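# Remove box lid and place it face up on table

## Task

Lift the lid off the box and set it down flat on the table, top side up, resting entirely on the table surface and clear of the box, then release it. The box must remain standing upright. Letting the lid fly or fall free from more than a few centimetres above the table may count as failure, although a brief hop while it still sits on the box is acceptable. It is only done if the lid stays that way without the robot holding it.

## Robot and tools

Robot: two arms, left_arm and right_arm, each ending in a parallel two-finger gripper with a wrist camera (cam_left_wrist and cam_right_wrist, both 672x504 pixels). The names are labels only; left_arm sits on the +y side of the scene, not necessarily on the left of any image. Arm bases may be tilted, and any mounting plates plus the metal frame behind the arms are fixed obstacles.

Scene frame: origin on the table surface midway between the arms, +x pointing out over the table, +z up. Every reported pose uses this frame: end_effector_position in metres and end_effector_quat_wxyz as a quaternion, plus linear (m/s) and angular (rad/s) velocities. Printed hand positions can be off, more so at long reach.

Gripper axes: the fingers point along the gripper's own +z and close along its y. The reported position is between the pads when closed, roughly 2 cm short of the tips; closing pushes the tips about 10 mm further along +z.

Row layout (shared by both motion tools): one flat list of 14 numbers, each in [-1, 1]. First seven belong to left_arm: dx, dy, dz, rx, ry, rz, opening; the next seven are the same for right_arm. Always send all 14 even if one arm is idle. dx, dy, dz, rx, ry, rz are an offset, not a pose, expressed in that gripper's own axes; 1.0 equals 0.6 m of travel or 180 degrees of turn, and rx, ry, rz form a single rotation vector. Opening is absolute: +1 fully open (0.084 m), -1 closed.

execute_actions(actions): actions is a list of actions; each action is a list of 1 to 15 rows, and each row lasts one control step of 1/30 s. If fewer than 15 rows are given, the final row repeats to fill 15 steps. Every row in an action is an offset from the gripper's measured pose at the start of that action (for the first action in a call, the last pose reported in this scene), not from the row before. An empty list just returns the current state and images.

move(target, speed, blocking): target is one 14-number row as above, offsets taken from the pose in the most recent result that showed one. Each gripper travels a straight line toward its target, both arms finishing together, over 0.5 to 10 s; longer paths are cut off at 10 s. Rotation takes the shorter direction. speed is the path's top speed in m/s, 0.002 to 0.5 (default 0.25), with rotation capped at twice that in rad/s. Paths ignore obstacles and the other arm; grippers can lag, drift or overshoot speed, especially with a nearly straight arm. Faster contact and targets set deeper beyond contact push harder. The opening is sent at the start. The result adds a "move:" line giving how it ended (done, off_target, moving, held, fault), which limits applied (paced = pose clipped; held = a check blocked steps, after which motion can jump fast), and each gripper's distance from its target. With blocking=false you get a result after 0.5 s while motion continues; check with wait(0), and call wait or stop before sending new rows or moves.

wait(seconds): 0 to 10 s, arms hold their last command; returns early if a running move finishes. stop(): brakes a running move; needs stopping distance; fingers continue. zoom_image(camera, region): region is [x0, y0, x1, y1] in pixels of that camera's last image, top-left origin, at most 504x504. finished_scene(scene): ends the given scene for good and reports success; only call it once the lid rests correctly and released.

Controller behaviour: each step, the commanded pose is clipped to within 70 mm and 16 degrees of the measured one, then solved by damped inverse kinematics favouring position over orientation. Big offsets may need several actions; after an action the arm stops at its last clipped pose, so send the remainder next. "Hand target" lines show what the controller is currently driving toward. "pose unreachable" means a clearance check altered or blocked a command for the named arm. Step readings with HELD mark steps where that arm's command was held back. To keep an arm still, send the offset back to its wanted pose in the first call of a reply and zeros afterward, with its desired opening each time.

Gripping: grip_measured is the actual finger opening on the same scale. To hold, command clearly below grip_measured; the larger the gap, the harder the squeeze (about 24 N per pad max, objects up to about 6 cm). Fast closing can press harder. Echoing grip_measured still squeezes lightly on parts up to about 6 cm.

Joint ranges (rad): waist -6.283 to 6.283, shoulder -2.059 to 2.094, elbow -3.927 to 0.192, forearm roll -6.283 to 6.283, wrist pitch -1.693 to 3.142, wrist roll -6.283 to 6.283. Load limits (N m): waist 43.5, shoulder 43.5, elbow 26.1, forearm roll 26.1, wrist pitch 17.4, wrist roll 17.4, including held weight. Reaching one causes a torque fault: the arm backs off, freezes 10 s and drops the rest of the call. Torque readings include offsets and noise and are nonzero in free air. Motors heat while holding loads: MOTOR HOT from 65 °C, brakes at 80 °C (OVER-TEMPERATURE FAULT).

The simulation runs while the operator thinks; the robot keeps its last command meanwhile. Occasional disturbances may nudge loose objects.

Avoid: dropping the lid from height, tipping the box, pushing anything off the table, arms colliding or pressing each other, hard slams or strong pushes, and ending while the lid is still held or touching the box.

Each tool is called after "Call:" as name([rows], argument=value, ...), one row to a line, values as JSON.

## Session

Call:
execute_actions(actions=[])

Scene clock: 0.00 s.
left_arm: end_effector_position=(+0.6766, +0.3957, +0.2796) grip_measured=+1.00 end_effector_quat_wxyz=(+0.300, +0.291, +0.751, -0.511) end_effector_velocity=(+0.000, -0.001, -0.000) end_effector_angular_velocity=(-0.001, +0.001, -0.000) | right_arm: end_effector_position=(+0.5492, -0.4679, +0.1817) grip_measured=+1.00 end_effector_quat_wxyz=(-0.005, +0.923, +0.013, +0.385) end_effector_velocity=(-0.000, -0.000, -0.000) end_effector_angular_velocity=(-0.001, +0.001, -0.000)
Joint positions: left_arm=[-0.125  0.535 -2.401 -0.319  1.531  4.103  0.084] | right_arm=[ 0.493 -0.405 -0.468 -1.899  1.005  1.416  0.084]
Joint velocities: left_arm=[-0.     0.001 -0.    -0.001  0.    -0.001  0.   ] | right_arm=[-0.    -0.     0.001  0.     0.001  0.     0.   ]
Joint torques (N m, as the arm reports them, + toward a larger angle): no reading
Hand target (left_arm): +0.677, +0.396, +0.280; +0.300, +0.291, +0.751, -0.511
Hand target (right_arm): +0.549, -0.468, +0.182; -0.005, +0.923, +0.013, +0.385

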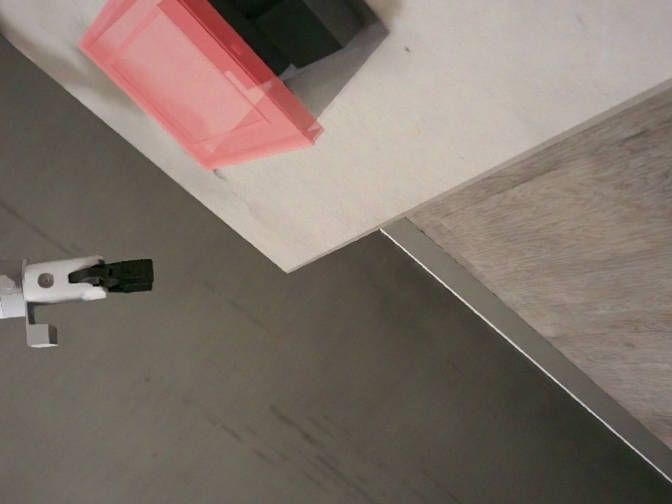

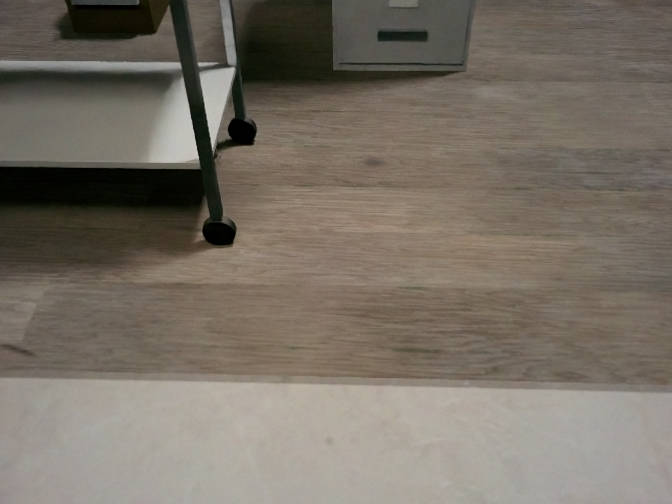

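Call:
zoom_image(camera="cam_left_wrist", region=[60, 0, 410, 190])

Call:
zoom_image(camera="cam_left_wrist", region=[220, 0, 400, 180])

Call:
zoom_image(camera="cam_left_wrist", region=[65, 0, 245, 180])

Region (60, 0, 410, 190) of cam_left_wrist's 672x504 image, scaled by 1.440, with more detail than that image has; it fills the top 274 rows of this view, and the rest is white.

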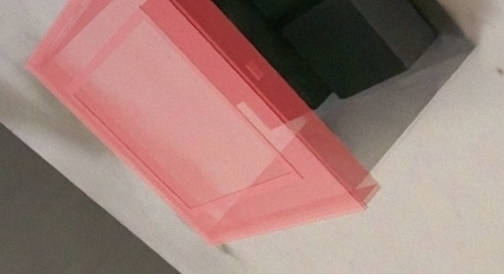

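Region (220, 0, 400, 180) of cam_left_wrist's 672x504 image, scaled by 2.800, with more detail than that image has.

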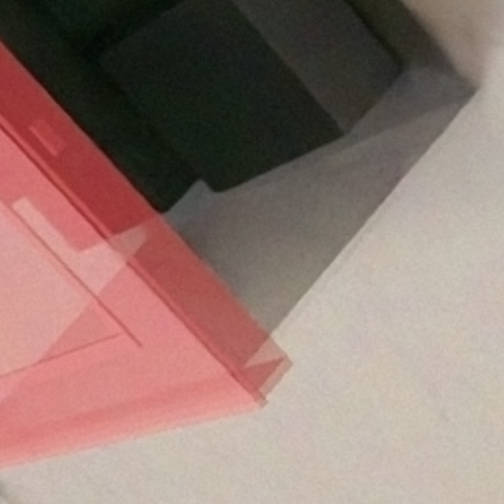

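Region (65, 0, 245, 180) of cam_left_wrist's 672x504 image, scaled by 2.800, with more detail than that image has.

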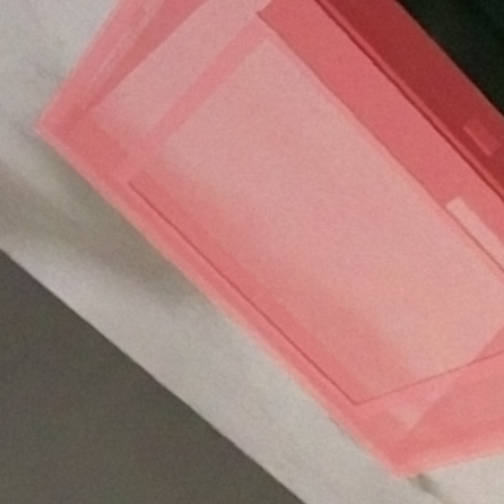

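Call:
move(target=[0.3498,-0.0945,0.4265,-0.251,0.0488,-0.684,-1, -0.2183,-0.4772,0.0128,0.284,-0.0247,-0.3079,-1], speed=0.45)

Scene clock: 104.03 s.
left_arm: end_effector_position=(+0.5375, +0.1643, +0.0812) grip_measured=-1.00 end_effector_quat_wxyz=(-0.266, -0.584, +0.736, -0.215) end_effector_velocity=(-0.002, -0.003, -0.002) end_effector_angular_velocity=(+0.004, +0.014, +0.003) | right_arm: end_effector_position=(+0.4548, -0.1837, +0.0831) grip_measured=-1.00 end_effector_quat_wxyz=(-0.213, +0.735, +0.584, +0.270) end_effector_velocity=(-0.001, +0.002, -0.001) end_effector_angular_velocity=(-0.004, +0.007, +0.011)
Joint positions: left_arm=[-0.273  0.42  -1.381  0.383  0.929  1.463  0.   ] | right_arm=[ 0.34   0.38  -0.824 -1.635  0.357  0.363  0.   ]
Joint velocities: left_arm=[-0.     0.007 -0.002  0.     0.005 -0.014  0.   ] | right_arm=[ 0.002  0.007 -0.003  0.029  0.002 -0.029  0.   ]
Joint torques (N m, as the arm reports them, + toward a larger angle): left_arm=[-23.13 -13.56 -10.65   0.33  -1.16  -0.03] | right_arm=[ 18.56 -13.15  -3.8   -0.76  -2.18  -0.07]
Hand target (left_arm): +0.537, +0.164, +0.081; -0.267, -0.584, +0.736, -0.215
Hand target (right_arm): +0.455, -0.183, +0.083; -0.213, +0.735, +0.585, +0.269
Off the commanded pose (left_arm): 0.001 m, 0 deg.
Off the commanded pose (right_arm): 0.001 m, 0 deg.
move: done

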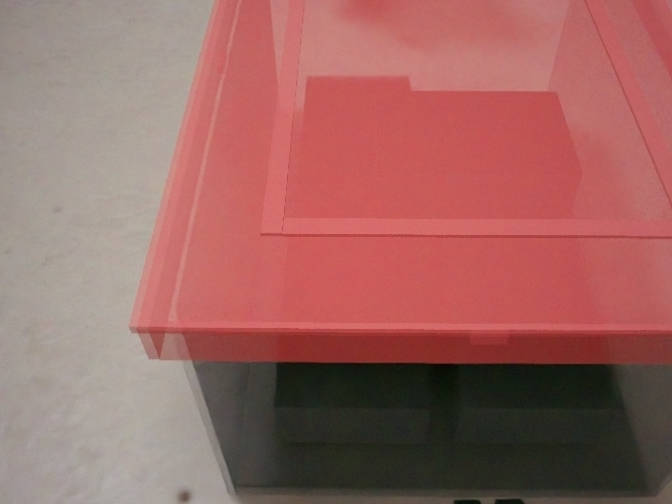

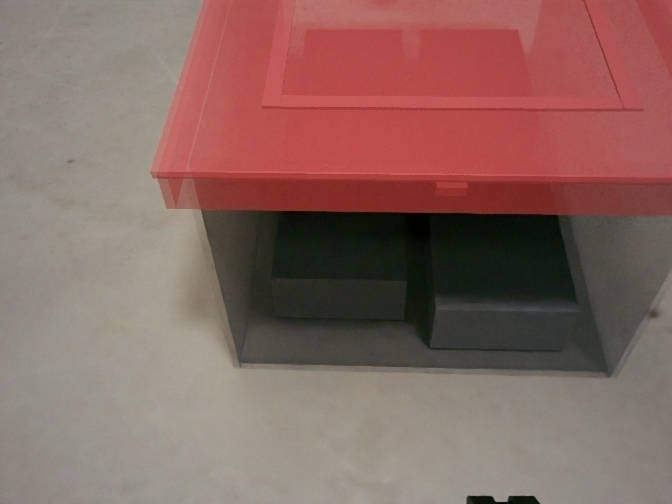

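Call:
execute_actions(actions=[])

Call:
zoom_image(camera="cam_left_wrist", region=[110, 200, 310, 400])

Call:
zoom_image(camera="cam_left_wrist", region=[420, 200, 672, 504])

Call:
zoom_image(camera="cam_right_wrist", region=[130, 80, 330, 280])

Call:
zoom_image(camera="cam_right_wrist", region=[420, 80, 672, 240])

Scene clock: 113.30 s.
left_arm: end_effector_position=(+0.5372, +0.1639, +0.0809) grip_measured=-1.00 end_effector_quat_wxyz=(-0.267, -0.584, +0.736, -0.215) end_effector_velocity=(-0.000, -0.000, -0.000) end_effector_angular_velocity=(-0.000, +0.001, -0.001) | right_arm: end_effector_position=(+0.4546, -0.1834, +0.0830) grip_measured=-1.00 end_effector_quat_wxyz=(-0.213, +0.735, +0.585, +0.269) end_effector_velocity=(-0.001, +0.000, -0.001) end_effector_angular_velocity=(-0.000, +0.002, +0.002)
Joint positions: left_arm=[-0.273  0.421 -1.381  0.383  0.93   1.462  0.   ] | right_arm=[ 0.34   0.381 -0.825 -1.632  0.357  0.36   0.   ]
Joint velocities: left_arm=[-0.     0.     0.001 -0.001  0.     0.     0.   ] | right_arm=[-0.     0.001  0.001  0.    -0.    -0.     0.   ]
Joint torques (N m, as the arm reports them, + toward a larger angle): left_arm=[-23.35 -13.34 -10.64   0.27  -1.17  -0.03] | right_arm=[ 18.61 -13.    -3.96  -0.73  -2.26   0.03]
Hand target (left_arm): +0.537, +0.164, +0.081; -0.267, -0.584, +0.736, -0.215
Hand target (right_arm): +0.455, -0.183, +0.083; -0.213, +0.735, +0.585, +0.269
Off the commanded pose (left_arm): 0.001 m, 0 deg.
Off the commanded pose (right_arm): 0.001 m, 0 deg.

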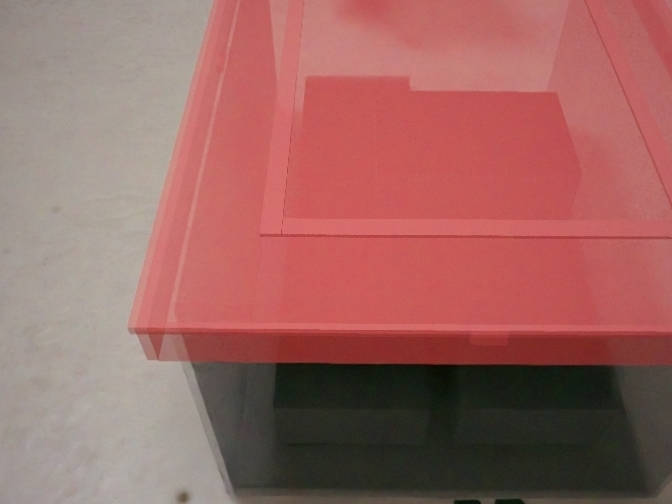

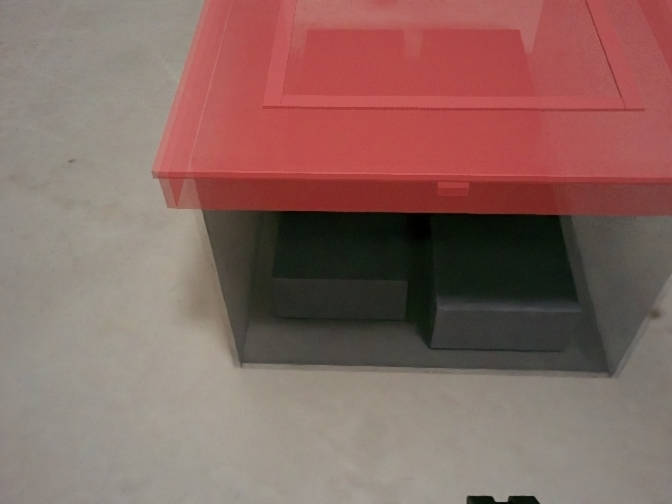

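Region (110, 200, 310, 400) of cam_left_wrist's 672x504 image, scaled by 2.520, with more detail than that image has.

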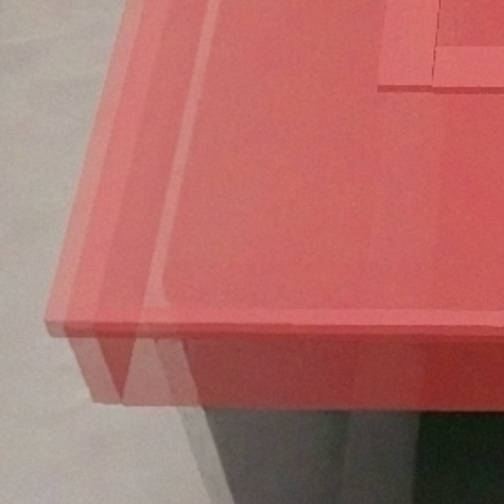

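Region (420, 200, 672, 504) of cam_left_wrist's 672x504 image, scaled by 1.658, with more detail than that image has; it fills the left 418 columns of this view, and the rest is white.

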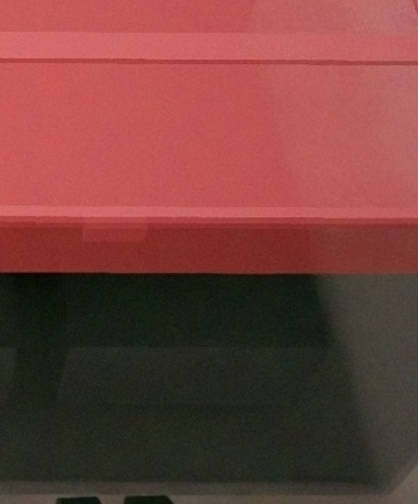

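Region (130, 80, 330, 280) of cam_right_wrist's 672x504 image, scaled by 2.520, with more detail than that image has.

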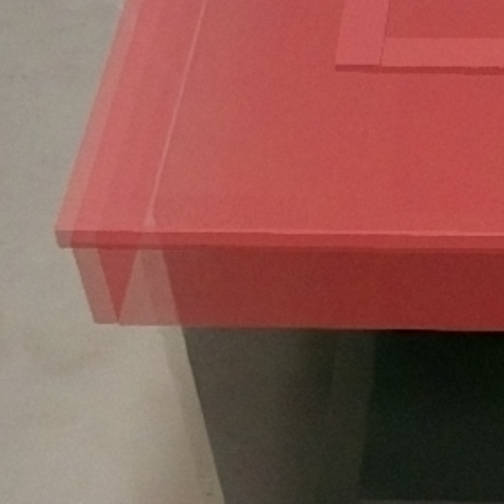

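Region (420, 80, 672, 240) of cam_right_wrist's 672x504 image, scaled by 2.000, with more detail than that image has; it fills the top 320 rows of this view, and the rest is white.

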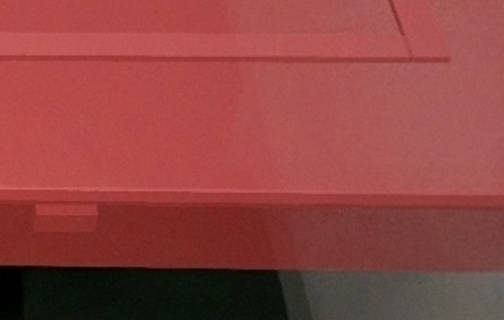

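Call:
move(target=[0.0325,0,0.0338,-0.0057,0,0.0068,1, 0.0875,-0.0083,0.08,-0.0057,0,0.0068,1], speed=0.09)

Scene clock: 205.50 s.
left_arm: end_effector_position=(+0.5309, +0.1368, +0.0781) grip_measured=+1.00 end_effector_quat_wxyz=(-0.270, -0.574, +0.744, -0.211) end_effector_velocity=(-0.001, -0.001, -0.000) end_effector_angular_velocity=(+0.000, +0.001, -0.002) | right_arm: end_effector_position=(+0.4659, -0.1132, +0.0802) grip_measured=+1.00 end_effector_quat_wxyz=(-0.210, +0.743, +0.574, +0.272) end_effector_velocity=(-0.000, +0.002, -0.001) end_effector_angular_velocity=(-0.000, +0.000, +0.001)
Joint positions: left_arm=[-0.294  0.467 -1.381  0.393  0.911  1.443  0.084] | right_arm=[ 0.422  0.615 -1.027 -1.675  0.401  0.501  0.084]
Joint velocities: left_arm=[-0.001  0.002  0.     0.    -0.    -0.    -0.   ] | right_arm=[ 0.001  0.008 -0.006 -0.001  0.001  0.002 -0.   ]
Joint torques (N m, as the arm reports them, + toward a larger angle): left_arm=[-23.71 -13.23 -10.5    0.38  -1.13  -0.06] | right_arm=[ 21.   -14.44  -4.46  -0.78  -2.13   0.07]
Hand target (left_arm): +0.531, +0.137, +0.078; -0.270, -0.574, +0.744, -0.211
Hand target (right_arm): +0.466, -0.113, +0.080; -0.210, +0.743, +0.574, +0.272
Off the commanded pose (left_arm): 0.000 m, 0 deg.
Off the commanded pose (right_arm): 0.000 m, 0 deg.
move: done

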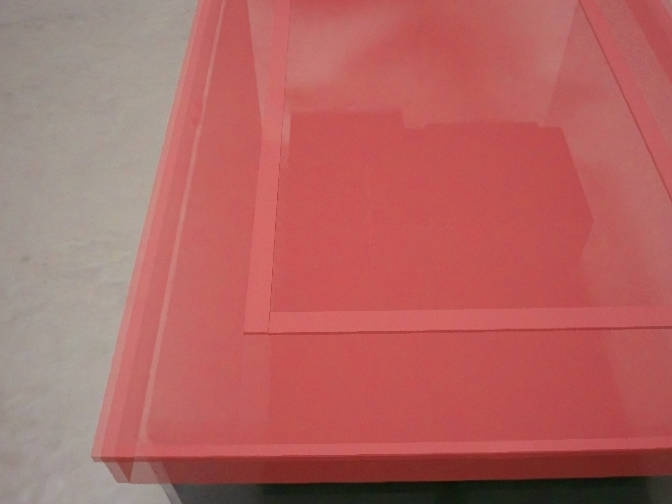

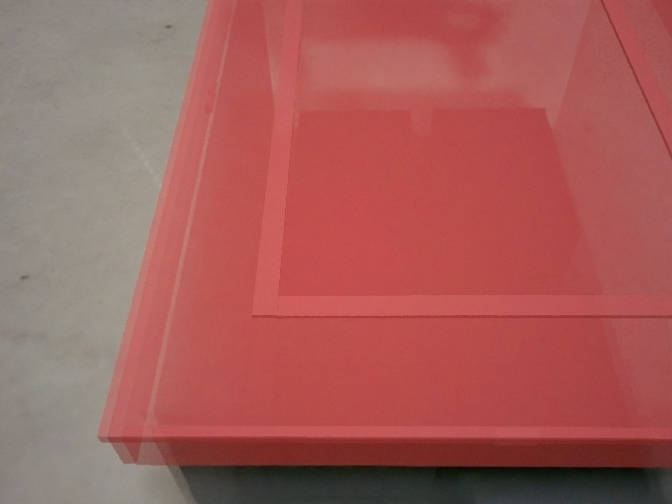

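Call:
execute_actions([
  [[0.001,0,0.0008,0,0,0,1,0.0012,0,0.001,0,0,0,1],[0.0022,0,0.0018,0,0,0,1,0.0026,0,0.0022,0,0,0,1],[0.0035,0,0.0029,0,0,0,1,0.0042,0,0.0035,0,0,0,1],[0.0048,0,0.004,0,0,0,1,0.0058,0,0.0048,0,0,0,1],[0.006,0,0.005,0,0,0,1,0.0072,0,0.006,0,0,0,1],[0.0072,0,0.006,0,0,0,1,0.0086,0,0.0072,0,0,0,1],[0.0082,0,0.0069,0,0,0,1,0.0098,0,0.0082,0,0,0,1],[0.009,0,0.0075,0,0,0,1,0.0108,0,0.0091,0,0,0,1],[0.0096,0,0.008,0,0,0,1,0.0115,0,0.0096,0,0,0,1],[0.0101,0,0.0085,0,0,0,1,0.012,0,0.0101,0,0,0,1],[0.0106,0,0.0089,0,0,0,1,0.0125,0,0.0105,0,0,0,1],[0.0111,0,0.0093,0,0,0,1,0.013,0,0.0109,0,0,0,1],[0.0115,0,0.0096,0,0,0,1,0.0134,0,0.0113,0,0,0,1]],
])

Scene clock: 236.30 s.
left_arm: end_effector_position=(+0.5287, +0.1288, +0.0781) grip_measured=+1.00 end_effector_quat_wxyz=(-0.270, -0.574, +0.744, -0.211) end_effector_velocity=(-0.002, -0.008, +0.000) end_effector_angular_velocity=(+0.000, -0.001, +0.002) | right_arm: end_effector_position=(+0.4683, -0.1039, +0.0802) grip_measured=+1.00 end_effector_quat_wxyz=(-0.210, +0.743, +0.574, +0.272) end_effector_velocity=(+0.003, +0.008, -0.001) end_effector_angular_velocity=(-0.003, +0.002, -0.004)
Joint positions: left_arm=[-0.301  0.477 -1.375  0.398  0.899  1.429  0.084] | right_arm=[ 0.431  0.646 -1.057 -1.665  0.404  0.5    0.084]
Joint velocities: left_arm=[-0.007  0.009  0.006  0.005 -0.013 -0.015  0.   ] | right_arm=[ 0.007  0.028 -0.03   0.012  0.006 -0.002  0.001]
Joint torques (N m, as the arm reports them, + toward a larger angle): left_arm=[-23.36 -13.79 -10.57   0.25  -1.08  -0.1 ] | right_arm=[ 21.12 -14.54  -4.34  -1.02  -2.35  -0.06]
Hand target (left_arm): +0.529, +0.128, +0.078; -0.270, -0.574, +0.744, -0.211
Hand target (right_arm): +0.469, -0.103, +0.080; -0.210, +0.743, +0.574, +0.272
Off the commanded pose (left_arm): 0.001 m, 0 deg.
Off the commanded pose (right_arm): 0.001 m, 0 deg.
Step readings (end_effector_position):
0: left_arm (+0.5308, +0.1366, +0.0780) | right_arm (+0.4658, -0.1129, +0.0801)
1: left_arm (+0.5308, +0.1366, +0.0780) | right_arm (+0.4658, -0.1129, +0.0801)
2: left_arm (+0.5308, +0.1365, +0.0781) | right_arm (+0.4659, -0.1128, +0.0801)
4: left_arm (+0.5307, +0.1358, +0.0781) | right_arm (+0.4663, -0.1119, +0.0802)
8: left_arm (+0.5297, +0.1326, +0.0781) | right_arm (+0.4671, -0.1083, +0.0802)
15: end_effector_position above

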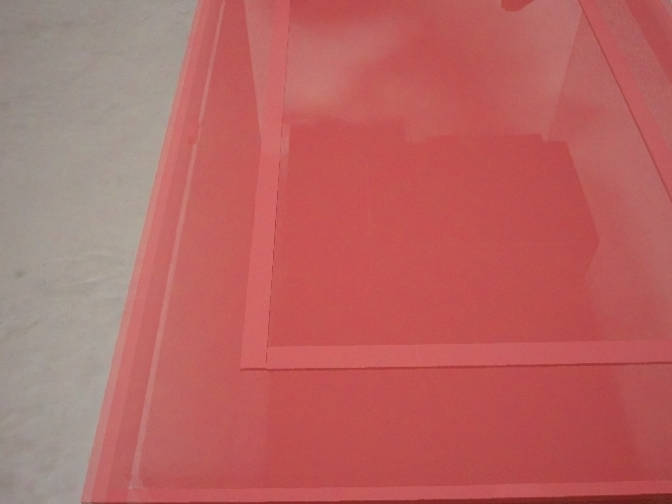

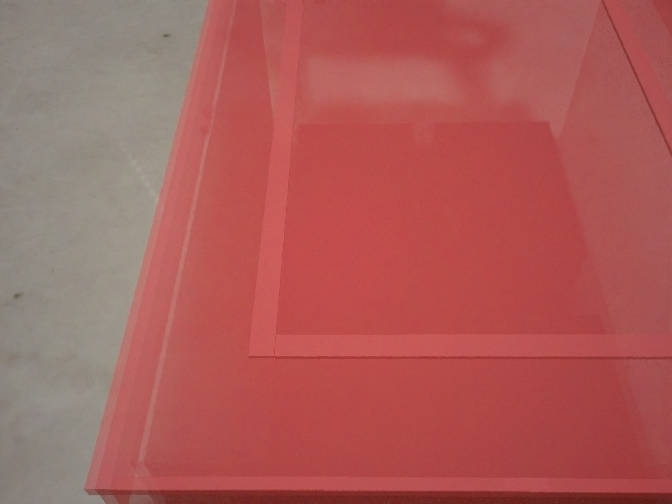

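Call:
execute_actions(actions=[])

Scene clock: 242.83 s.
left_arm: end_effector_position=(+0.5286, +0.1281, +0.0781) grip_measured=+1.00 end_effector_quat_wxyz=(-0.270, -0.574, +0.744, -0.211) end_effector_velocity=(-0.000, +0.000, +0.000) end_effector_angular_velocity=(+0.001, -0.000, -0.000) | right_arm: end_effector_position=(+0.4686, -0.1031, +0.0802) grip_measured=+1.00 end_effector_quat_wxyz=(-0.210, +0.743, +0.574, +0.272) end_effector_velocity=(-0.000, +0.000, -0.000) end_effector_angular_velocity=(-0.000, +0.001, -0.001)
Joint positions: left_arm=[-0.302  0.478 -1.374  0.398  0.897  1.428  0.084] | right_arm=[ 0.432  0.649 -1.06  -1.664  0.405  0.499  0.084]
Joint velocities: left_arm=[-0.    -0.001  0.001  0.001  0.    -0.001  0.   ] | right_arm=[0.    0.    0.    0.    0.    0.002 0.   ]
Joint torques (N m, as the arm reports them, + toward a larger angle): left_arm=[-25.15 -11.19  -8.55  -0.07  -1.24  -0.21] | right_arm=[ 23.7  -12.68  -4.52  -1.08  -3.72  -0.37]
Hand target (left_arm): +0.529, +0.128, +0.078; -0.270, -0.574, +0.744, -0.211
Hand target (right_arm): +0.469, -0.103, +0.080; -0.210, +0.743, +0.574, +0.272
Off the commanded pose (left_arm): 0.000 m, 0 deg.
Off the commanded pose (right_arm): 0.000 m, 0 deg.

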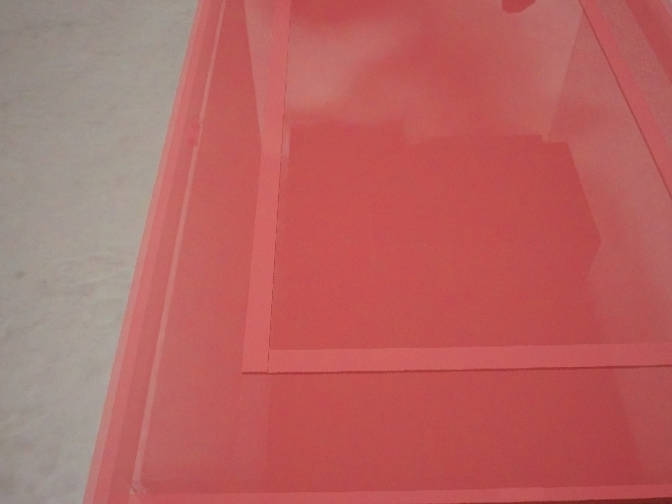

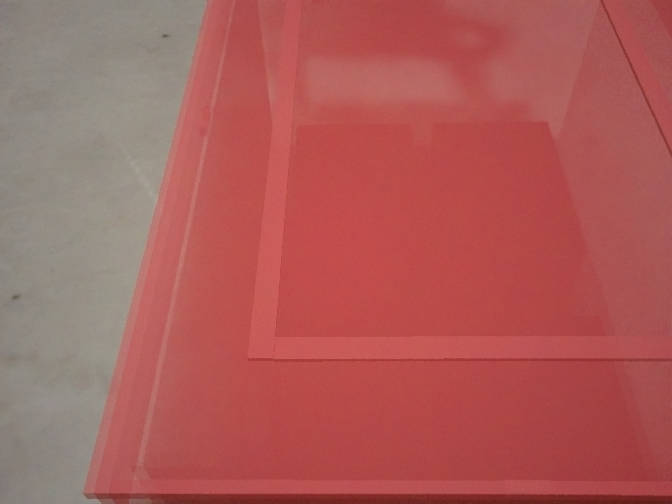

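Call:
move(target=[0.0102,0,-0.0132,-0.0012,0,0.0015,1, 0.0102,0,-0.0132,-0.0025,0,0.0029,1], speed=0.011)

Scene clock: 261.20 s.
left_arm: end_effector_position=(+0.5288, +0.1283, +0.0886) grip_measured=+1.00 end_effector_quat_wxyz=(-0.270, -0.571, +0.746, -0.211) end_effector_velocity=(-0.000, +0.000, -0.001) end_effector_angular_velocity=(+0.001, +0.001, -0.001) | right_arm: end_effector_position=(+0.4686, -0.1036, +0.0901) grip_measured=+1.00 end_effector_quat_wxyz=(-0.208, +0.746, +0.570, +0.273) end_effector_velocity=(+0.001, -0.001, +0.001) end_effector_angular_velocity=(-0.001, -0.002, -0.003)
Joint positions: left_arm=[-0.318  0.469 -1.38   0.392  0.919  1.425  0.084] | right_arm=[ 0.453  0.632 -1.05  -1.646  0.416  0.508  0.084]
Joint velocities: left_arm=[ 0.001  0.002 -0.002  0.001  0.002  0.    -0.   ] | right_arm=[ 0.002 -0.003 -0.     0.003  0.003 -0.001  0.   ]
Joint torques (N m, as the arm reports them, + toward a larger angle): left_arm=[-24.98 -11.68  -9.05  -0.09  -0.88   0.16] | right_arm=[ 23.98 -14.9   -5.71  -1.    -3.64  -0.2 ]
Hand target (left_arm): +0.529, +0.129, +0.088; -0.270, -0.572, +0.746, -0.211
Hand target (right_arm): +0.468, -0.103, +0.090; -0.208, +0.746, +0.570, +0.274
Off the commanded pose (left_arm): 0.001 m, 0 deg.
Off the commanded pose (right_arm): 0.000 m, 0 deg.
move: done

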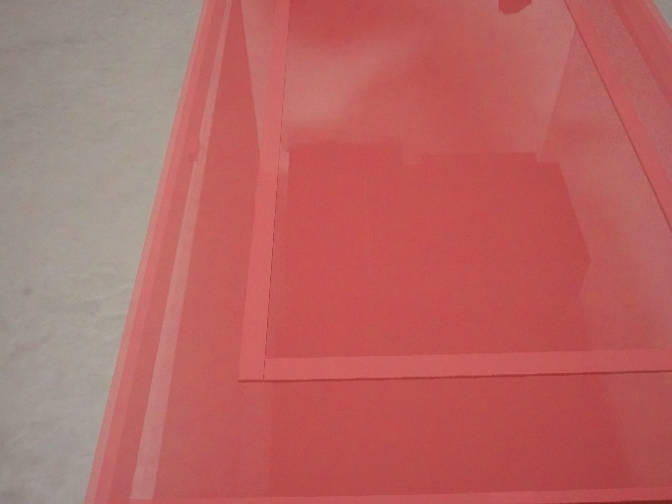

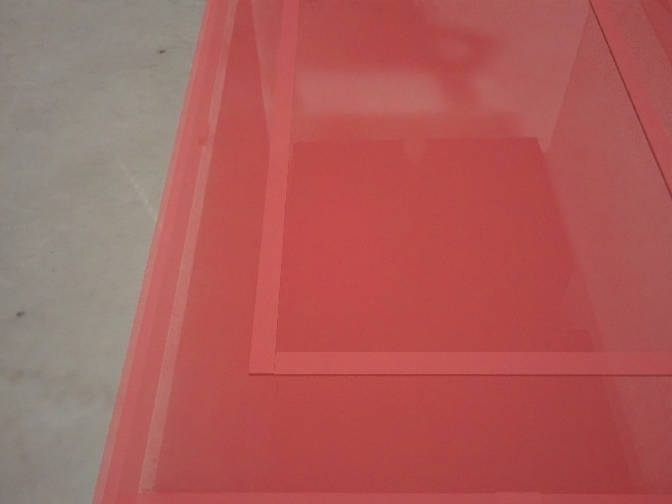

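Call:
move(target=[0.0005,0,-0.0017,0,0,0,1, 0.0043,0,-0.0051,0,0,0,1], speed=0.01)

Scene clock: 270.23 s.
left_arm: end_effector_position=(+0.5289, +0.1286, +0.0895) grip_measured=+1.00 end_effector_quat_wxyz=(-0.270, -0.571, +0.746, -0.211) end_effector_velocity=(+0.001, +0.000, +0.001) end_effector_angular_velocity=(-0.000, -0.001, +0.001) | right_arm: end_effector_position=(+0.4686, -0.1035, +0.0942) grip_measured=+1.00 end_effector_quat_wxyz=(-0.208, +0.746, +0.570, +0.274) end_effector_velocity=(+0.001, -0.000, +0.001) end_effector_angular_velocity=(-0.000, +0.001, -0.002)
Joint positions: left_arm=[-0.32   0.468 -1.38   0.391  0.921  1.425  0.084] | right_arm=[ 0.461  0.626 -1.047 -1.632  0.419  0.5    0.084]
Joint velocities: left_arm=[-0.001 -0.001 -0.001 -0.     0.     0.    -0.   ] | right_arm=[ 0.001 -0.002  0.     0.005  0.001 -0.003  0.   ]
Joint torques (N m, as the arm reports them, + toward a larger angle): left_arm=[-24.53 -12.63 -10.24   0.19  -1.18  -0.01] | right_arm=[ 22.04 -15.06  -5.51  -0.64  -2.8    0.23]
Hand target (left_arm): +0.529, +0.129, +0.090; -0.270, -0.571, +0.746, -0.211
Hand target (right_arm): +0.469, -0.104, +0.094; -0.208, +0.746, +0.570, +0.273
Off the commanded pose (left_arm): 0.000 m, 0 deg.
Off the commanded pose (right_arm): 0.000 m, 0 deg.
move: done

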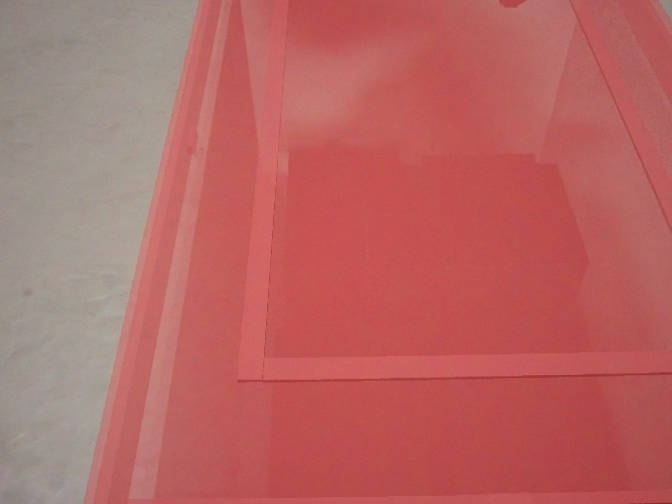

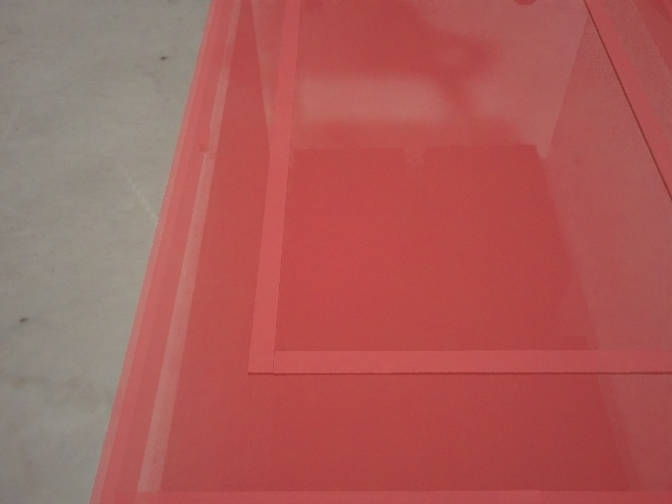

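Call:
execute_actions([
  [[0.0006,0,-0.0008,0,0,0,1,0.0004,0,-0.0005,0,0,0,1],[0.0017,0,-0.0021,0,0,0,1,0.0011,0,-0.0014,0,0,0,1],[0.003,0,-0.0037,0,0,0,1,0.002,0,-0.0025,0,0,0,1],[0.0044,0,-0.0055,0,0,0,1,0.0029,0,-0.0037,0,0,0,1],[0.0058,0,-0.0072,0,0,0,1,0.0038,0,-0.0048,0,0,0,1],[0.0072,0,-0.009,0,0,0,1,0.0047,0,-0.006,0,0,0,1],[0.0086,0,-0.0107,0,0,0,1,0.0057,0,-0.0072,0,0,0,1],[0.01,0,-0.0125,0,0,0,1,0.0066,0,-0.0084,0,0,0,1],[0.0115,0,-0.0142,0,0,0,1,0.0075,0,-0.0096,0,0,0,1],[0.0129,0,-0.016,0,0,0,1,0.0084,0,-0.0107,0,0,0,1],[0.0141,0,-0.0176,0,0,0,1,0.0093,0,-0.0118,0,0,0,1],[0.0151,0,-0.0187,0,0,0,1,0.0099,0,-0.0126,0,0,0,1],[0.0161,0,-0.0199,0,0,0,1,0.0105,0,-0.0133,0,0,0,1],[0.0171,0,-0.0211,0,0,0,1,0.0111,0,-0.014,0,0,0,1],[0.018,0,-0.0222,0,0,0,1,0.0117,0,-0.0147,0,0,0,1]],
  [[0.0037,0,-0.0038,0,0,0,1,0.0022,0,-0.0026,0,0,0,1],[0.0047,0,-0.0042,0,0,0,1,0.0027,0,-0.0032,0,0,0,1],[0.0057,0,-0.0045,0,0,0,1,0.0031,0,-0.0037,0,0,0,1],[0.0067,0,-0.0048,0,0,0,1,0.0035,0,-0.0042,0,0,0,1],[0.0077,0,-0.005,0,0,0,1,0.0039,0,-0.0047,0,0,0,1],[0.0087,0,-0.0052,0,0,0,1,0.0043,0,-0.0052,0,0,0,1],[0.0097,0,-0.0054,0,0,0,1,0.0047,0,-0.0057,0,0,0,1],[0.0107,0,-0.0056,0,0,0,1,0.0051,0,-0.0062,0,0,0,1],[0.0117,0,-0.0057,0,0,0,1,0.0055,0,-0.0066,0,0,0,1],[0.0127,0,-0.0058,0,0,0,1,0.0059,0,-0.0071,0,0,0,1],[0.0137,0,-0.0059,0,0,0,1,0.0064,0,-0.0077,0,0,0,1],[0.0142,0,-0.0059,0,0,0,1,0.0068,0,-0.0081,0,0,0,1]],
  [[0.0006,0,0,0,0,0,1,0.0012,0,-0.0014,0,0,0,1],[0.0006,0,0,0,0,0,1,0.0024,0,-0.0029,0,0,0,1],[0.0006,0,0,0,0,0,1,0.004,0,-0.0048,0,0,0,1],[0.0006,0,0,0,0,0,1,0.0057,0,-0.0068,0,0,0,1],[0.0006,0,0,0,0,0,1,0.0074,0,-0.0088,0,0,0,1],[0.0006,0,0,0,0,0,1,0.0091,0,-0.0108,0,0,0,1],[0.0006,0,0,0,0,0,1,0.0108,0,-0.0129,0,0,0,1],[0.0006,0,0,0,0,0,1,0.0125,0,-0.0149,0,0,0,1],[0.0006,0,0,0,0,0,1,0.0142,0,-0.0169,0,0,0,1],[0.0006,0,0,0,0,0,1,0.0159,0,-0.0189,0,0,0,1],[0.0006,0,0,0,0,0,1,0.0173,0,-0.0206,0,0,0,1],[0.0006,0,0,0,0,0,1,0.0185,0,-0.022,0,0,0,1],[0.0006,0,0,0,0,0,1,0.0193,0,-0.023,0,0,0,1]],
  [[0,0,0,0,0,0,1,0.0016,0,-0.0012,0,0,0,1],[0,0,0,0,0,0,1,0.0017,0,-0.0006,0,0,0,1],[0,0,0,0,0,0,1,0.0018,0,0.0002,0,0,0,1],[0,0,0,0,0,0,1,0.0018,0,0.0011,0,0,0,1],[0,0,0,0,0,0,1,0.0018,0,0.002,0,0,0,1],[0,0,0,0,0,0,1,0.0018,0,0.0029,0,0,0,1],[0,0,0,0,0,0,1,0.0018,0,0.0038,0,0,0,1],[0,0,0,0,0,0,1,0.0018,0,0.0047,0,0,0,1],[0,0,0,0,0,0,1,0.0018,0,0.0056,0,0,0,1],[0,0,0,0,0,0,1,0.0018,0,0.0065,0,0,0,1],[0,0,0,0,0,0,1,0.0018,0,0.0074,0,0,0,1],[0,0,0,0,0,0,1,0.0018,0,0.0082,0,0,0,1]],
])

Scene clock: 324.40 s.
left_arm: end_effector_position=(+0.5278, +0.1249, +0.1111) grip_measured=+1.00 end_effector_quat_wxyz=(-0.270, -0.571, +0.746, -0.211) end_effector_velocity=(+0.000, +0.000, +0.000) end_effector_angular_velocity=(+0.000, -0.000, +0.000) | right_arm: end_effector_position=(+0.4698, -0.1002, +0.1226) grip_measured=+1.00 end_effector_quat_wxyz=(-0.208, +0.746, +0.569, +0.274) end_effector_velocity=(+0.001, +0.005, -0.005) end_effector_angular_velocity=(+0.002, +0.002, -0.000)
Joint positions: left_arm=[-0.357  0.451 -1.383  0.384  0.949  1.4    0.084] | right_arm=[ 0.52   0.596 -1.04  -1.531  0.443  0.447  0.084]
Joint velocities: left_arm=[-0.    -0.     0.     0.001  0.    -0.001 -0.   ] | right_arm=[-0.007  0.023 -0.018 -0.014 -0.005  0.01   0.   ]
Joint torques (N m, as the arm reports them, + toward a larger angle): left_arm=[-23.95 -12.66 -10.89   0.23  -1.24  -0.01] | right_arm=[ 21.55 -15.41  -5.59  -0.72  -2.41   0.02]
Hand target (left_arm): +0.528, +0.125, +0.111; -0.270, -0.571, +0.746, -0.211
Hand target (right_arm): +0.470, -0.100, +0.122; -0.208, +0.746, +0.569, +0.275
Off the commanded pose (left_arm): 0.000 m, 0 deg.
Off the commanded pose (right_arm): 0.001 m, 0 deg.
Step readings (end_effector_position; steps 1 to 15: 1st action; 16 to 30: 2nd action; 31 to 45: 3rd action; 46 to 60: 4th action):
0: left_arm (+0.5290, +0.1287, +0.0896) | right_arm (+0.4686, -0.1036, +0.0941)
1: left_arm (+0.5290, +0.1287, +0.0896) | right_arm (+0.4686, -0.1036, +0.0942)
2: left_arm (+0.5289, +0.1287, +0.0897) | right_arm (+0.4686, -0.1036, +0.0942)
4: left_arm (+0.5288, +0.1287, +0.0905) | right_arm (+0.4687, -0.1036, +0.0948)
8: left_arm (+0.5289, +0.1287, +0.0946) | right_arm (+0.4687, -0.1036, +0.0976)
15: left_arm (+0.5290, +0.1289, +0.1031) | right_arm (+0.4687, -0.1037, +0.1033)
16: left_arm (+0.5289, +0.1289, +0.1041) | right_arm (+0.4687, -0.1037, +0.1040)
17: left_arm (+0.5290, +0.1289, +0.1049) | right_arm (+0.4688, -0.1036, +0.1045)
19: left_arm (+0.5290, +0.1286, +0.1060) | right_arm (+0.4688, -0.1036, +0.1053)
23: left_arm (+0.5286, +0.1275, +0.1080) | right_arm (+0.4688, -0.1036, +0.1069)
30: left_arm (+0.5279, +0.1252, +0.1108) | right_arm (+0.4688, -0.1037, +0.1093)
31: left_arm (+0.5278, +0.1250, +0.1110) | right_arm (+0.4688, -0.1037, +0.1094)
32: left_arm (+0.5278, +0.1250, +0.1110) | right_arm (+0.4688, -0.1037, +0.1096)
34: left_arm (+0.5278, +0.1250, +0.1110) | right_arm (+0.4687, -0.1037, +0.1107)
38: left_arm (+0.5278, +0.1249, +0.1110) | right_arm (+0.4688, -0.1036, +0.1156)
45: left_arm (+0.5278, +0.1249, +0.1111) | right_arm (+0.4690, -0.1036, +0.1253)
46: left_arm (+0.5278, +0.1249, +0.1111) | right_arm (+0.4690, -0.1036, +0.1260)
47: left_arm (+0.5278, +0.1249, +0.1111) | right_arm (+0.4691, -0.1035, +0.1264)
49: left_arm (+0.5278, +0.1249, +0.1111) | right_arm (+0.4691, -0.1032, +0.1262)
53: left_arm (+0.5278, +0.1249, +0.1111) | right_arm (+0.4693, -0.1022, +0.1250)
60: end_effector_position above

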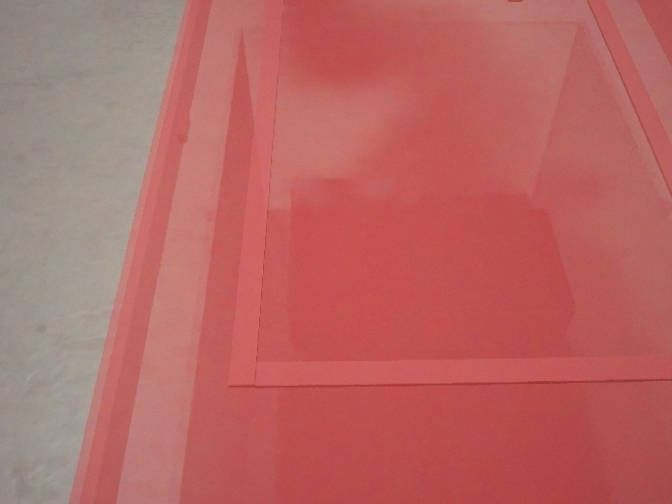

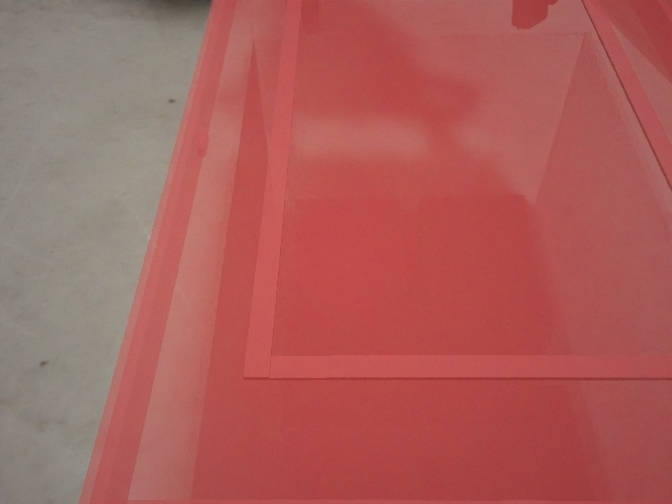

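Call:
move(target=[0.0079,0.275,-0.0094,0,0,0,1, 0,-0.275,0.001,0,0,0,1], speed=0.11)

Scene clock: 348.87 s.
left_arm: end_effector_position=(+0.3688, +0.1678, +0.1177) grip_measured=+1.00 end_effector_quat_wxyz=(-0.270, -0.571, +0.746, -0.211) end_effector_velocity=(-0.003, +0.001, -0.000) end_effector_angular_velocity=(+0.000, -0.001, -0.002) | right_arm: end_effector_position=(+0.3108, -0.0552, +0.1231) grip_measured=+1.00 end_effector_quat_wxyz=(-0.210, +0.746, +0.569, +0.274) end_effector_velocity=(-0.003, +0.000, -0.001) end_effector_angular_velocity=(-0.001, +0.001, +0.002)
Joint positions: left_arm=[-0.334 -0.064 -0.709  0.438  0.797  1.339  0.084] | right_arm=[ 0.752  0.717 -0.866 -1.841  0.546  1.051  0.084]
Joint velocities: left_arm=[ 0.    -0.009  0.01   0.001 -0.     0.001 -0.   ] | right_arm=[ 0.003  0.005  0.002 -0.004  0.001  0.009 -0.   ]
Joint torques (N m, as the arm reports them, + toward a larger angle): left_arm=[-14.8   -8.27  -9.7    0.49  -1.3   -0.05] | right_arm=[ 17.76 -14.6   -6.42  -0.74  -1.79   0.08]
Hand target (left_arm): +0.369, +0.168, +0.118; -0.270, -0.571, +0.746, -0.211
Hand target (right_arm): +0.310, -0.055, +0.123; -0.210, +0.746, +0.569, +0.274
Off the commanded pose (left_arm): 0.001 m, 0 deg.
Off the commanded pose (right_arm): 0.001 m, 0 deg.
move: done

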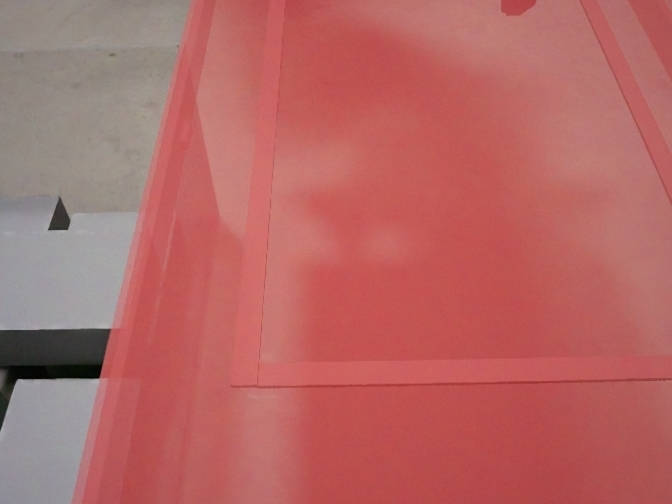

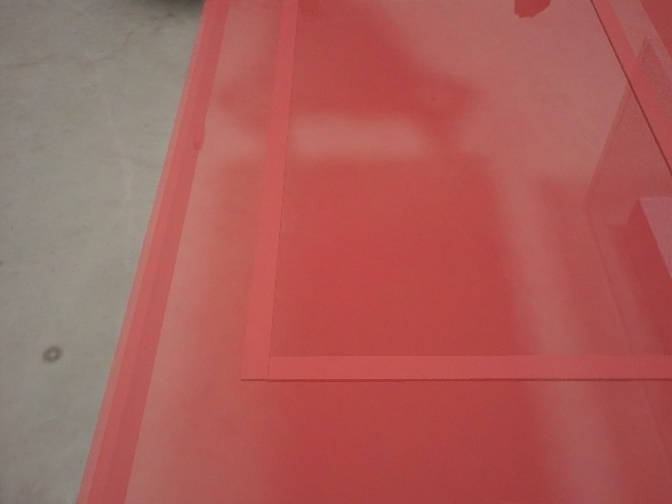

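Call:
move(target=[-0.1189,0.0378,0.1291,0,-0.1889,0,1, -0.1206,-0.0367,0.1296,0,-0.191,0,1], speed=0.125)

Scene clock: 400.77 s.
left_arm: end_effector_position=(+0.3489, +0.1782, +0.0126) grip_measured=+1.00 end_effector_quat_wxyz=(-0.041, -0.608, +0.792, -0.036) end_effector_velocity=(-0.001, -0.001, -0.002) end_effector_angular_velocity=(+0.008, -0.002, -0.000) | right_arm: end_effector_position=(+0.2878, -0.0543, +0.0166) grip_measured=+1.00 end_effector_quat_wxyz=(-0.033, +0.794, +0.606, +0.041) end_effector_velocity=(-0.000, +0.000, -0.001) end_effector_angular_velocity=(-0.008, +0.002, +0.001)
Joint positions: left_arm=[-0.357  0.189 -0.683  1.258  0.966  0.612  0.084] | right_arm=[ 0.797  1.104 -1.217 -1.187  0.968  0.618  0.084]
Joint velocities: left_arm=[-0.001  0.008 -0.001  0.01   0.005 -0.012  0.   ] | right_arm=[ 0.     0.008 -0.01   0.007  0.007 -0.006  0.   ]
Joint torques (N m, as the arm reports them, + toward a larger angle): left_arm=[-20.37  -4.74  -4.39  -0.67  -5.59  -1.04] | right_arm=[ 22.9  -18.67 -10.27  -3.03  -5.92  -0.23]
Hand target (left_arm): +0.349, +0.178, +0.012; -0.041, -0.608, +0.792, -0.036
Hand target (right_arm): +0.288, -0.054, +0.017; -0.033, +0.794, +0.606, +0.041
Off the commanded pose (left_arm): 0.000 m, 0 deg.
Off the commanded pose (right_arm): 0.001 m, 0 deg.
move: done

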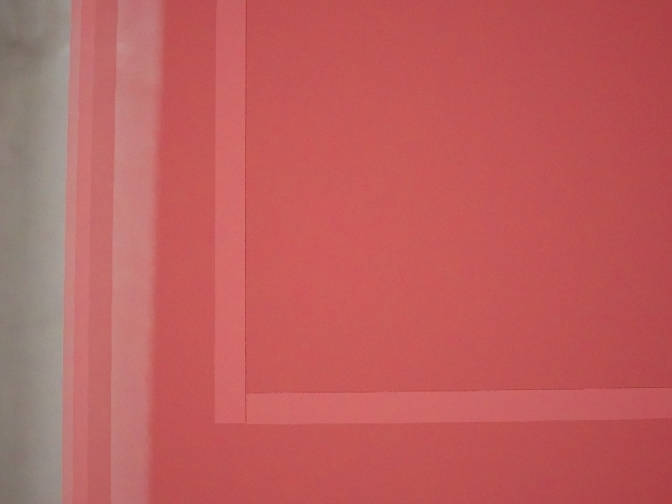

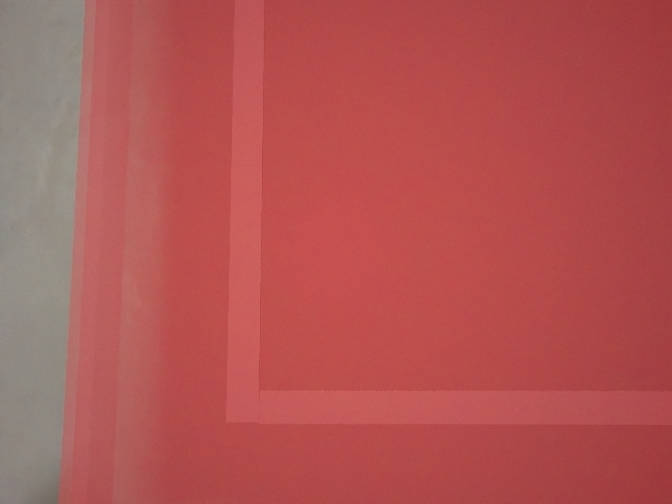

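Call:
execute_actions([
  [[-0.0005,0,0,0,0,0.0005,1,-0.0005,0,0,0,0,0,1],[-0.001,0,0,0,0,0.001,1,-0.001,0,0,0,0,0,1],[-0.0015,0,0,0,0,0.0015,1,-0.0015,0,0,0,0,0,1],[-0.0018,0,0,0,0,0.002,1,-0.002,0,0,0,0,0,1]],
])

Scene clock: 412.50 s.
left_arm: end_effector_position=(+0.3489, +0.1783, +0.0126) grip_measured=+1.00 end_effector_quat_wxyz=(-0.041, -0.605, +0.794, -0.037) end_effector_velocity=(+0.000, +0.001, -0.000) end_effector_angular_velocity=(+0.002, +0.000, -0.001) | right_arm: end_effector_position=(+0.2879, -0.0546, +0.0171) grip_measured=+1.00 end_effector_quat_wxyz=(-0.033, +0.794, +0.606, +0.042) end_effector_velocity=(+0.000, -0.001, -0.000) end_effector_angular_velocity=(-0.001, +0.002, -0.001)
Joint positions: left_arm=[-0.356  0.188 -0.682  1.257  0.964  0.62   0.084] | right_arm=[ 0.797  1.101 -1.213 -1.189  0.966  0.62   0.084]
Joint velocities: left_arm=[ 0.001 -0.001  0.     0.     0.001  0.002  0.   ] | right_arm=[-0.001 -0.002  0.002  0.    -0.     0.     0.   ]
Joint torques (N m, as the arm reports them, + toward a larger angle): left_arm=[-19.16  -4.7   -2.84  -0.41  -3.96   0.32] | right_arm=[ 21.76 -20.13  -9.82  -2.9   -4.14  -0.1 ]
Hand target (left_arm): +0.349, +0.179, +0.012; -0.040, -0.605, +0.794, -0.036
Hand target (right_arm): +0.287, -0.055, +0.016; -0.033, +0.794, +0.606, +0.041
Off the commanded pose (left_arm): 0.001 m, 0 deg.
Off the commanded pose (right_arm): 0.001 m, 0 deg.
Step readings (end_effector_position):
0: left_arm (+0.3484, +0.1779, +0.0123) | right_arm (+0.2880, -0.0539, +0.0168)
1: left_arm (+0.3484, +0.1780, +0.0123) | right_arm (+0.2880, -0.0539, +0.0167)
2: left_arm (+0.3484, +0.1780, +0.0124) | right_arm (+0.2880, -0.0540, +0.0168)
4: left_arm (+0.3486, +0.1781, +0.0125) | right_arm (+0.2880, -0.0541, +0.0169)
8: left_arm (+0.3489, +0.1782, +0.0127) | right_arm (+0.2881, -0.0543, +0.0172)
15: end_effector_position above

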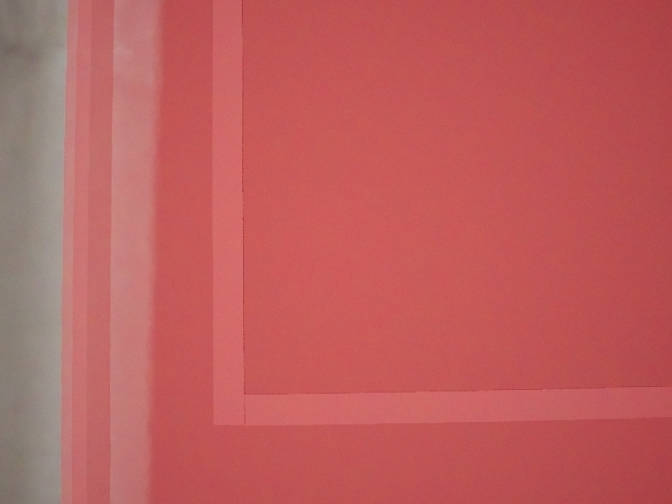

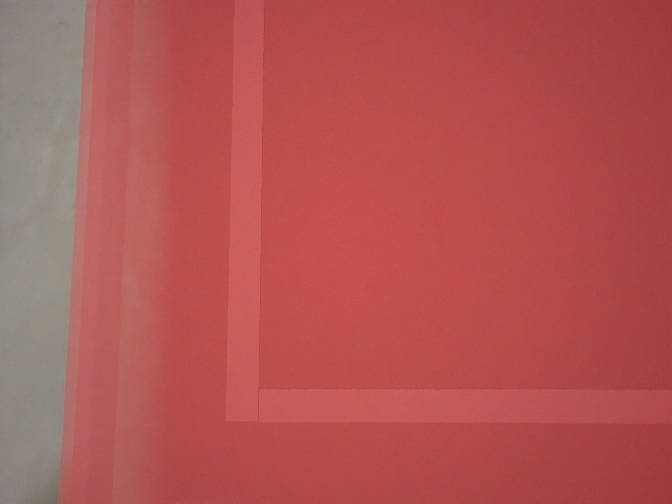

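Call:
execute_actions(actions=[])

Scene clock: 417.37 s.
left_arm: end_effector_position=(+0.3492, +0.1792, +0.0125) grip_measured=+1.00 end_effector_quat_wxyz=(-0.040, -0.605, +0.794, -0.036) end_effector_velocity=(-0.001, -0.000, -0.000) end_effector_angular_velocity=(-0.000, +0.002, -0.002) | right_arm: end_effector_position=(+0.2875, -0.0555, +0.0165) grip_measured=+1.00 end_effector_quat_wxyz=(-0.033, +0.794, +0.606, +0.041) end_effector_velocity=(+0.001, +0.000, -0.000) end_effector_angular_velocity=(+0.001, +0.000, -0.001)
Joint positions: left_arm=[-0.355  0.187 -0.683  1.258  0.966  0.621  0.084] | right_arm=[ 0.796  1.101 -1.212 -1.189  0.967  0.62   0.084]
Joint velocities: left_arm=[-0.     0.001  0.002 -0.001  0.     0.001 -0.   ] | right_arm=[-0.001  0.    -0.001 -0.001 -0.001  0.     0.   ]
Joint torques (N m, as the arm reports them, + toward a larger angle): left_arm=[-16.44  -8.37  -7.6    0.53  -1.76  -0.11] | right_arm=[ 19.99 -18.59  -6.43  -1.25  -1.91  -0.03]
Hand target (left_arm): +0.349, +0.179, +0.012; -0.040, -0.605, +0.794, -0.036
Hand target (right_arm): +0.287, -0.055, +0.016; -0.033, +0.794, +0.606, +0.041
Off the commanded pose (left_arm): 0.000 m, 0 deg.
Off the commanded pose (right_arm): 0.000 m, 0 deg.

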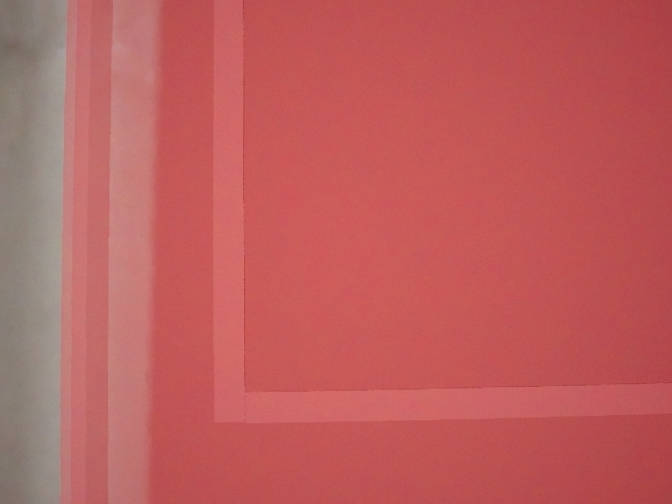

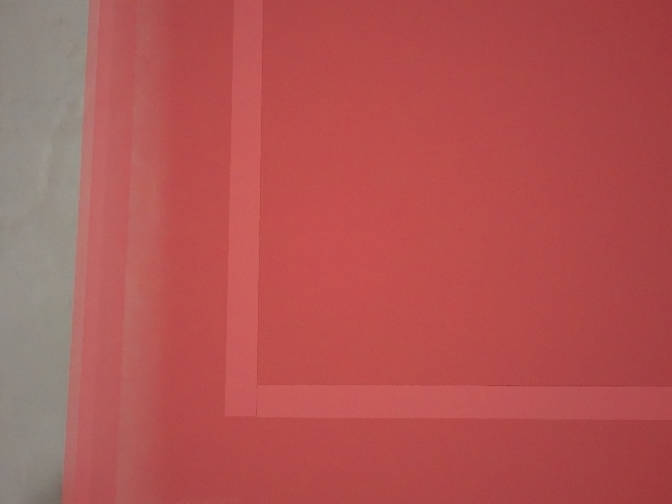

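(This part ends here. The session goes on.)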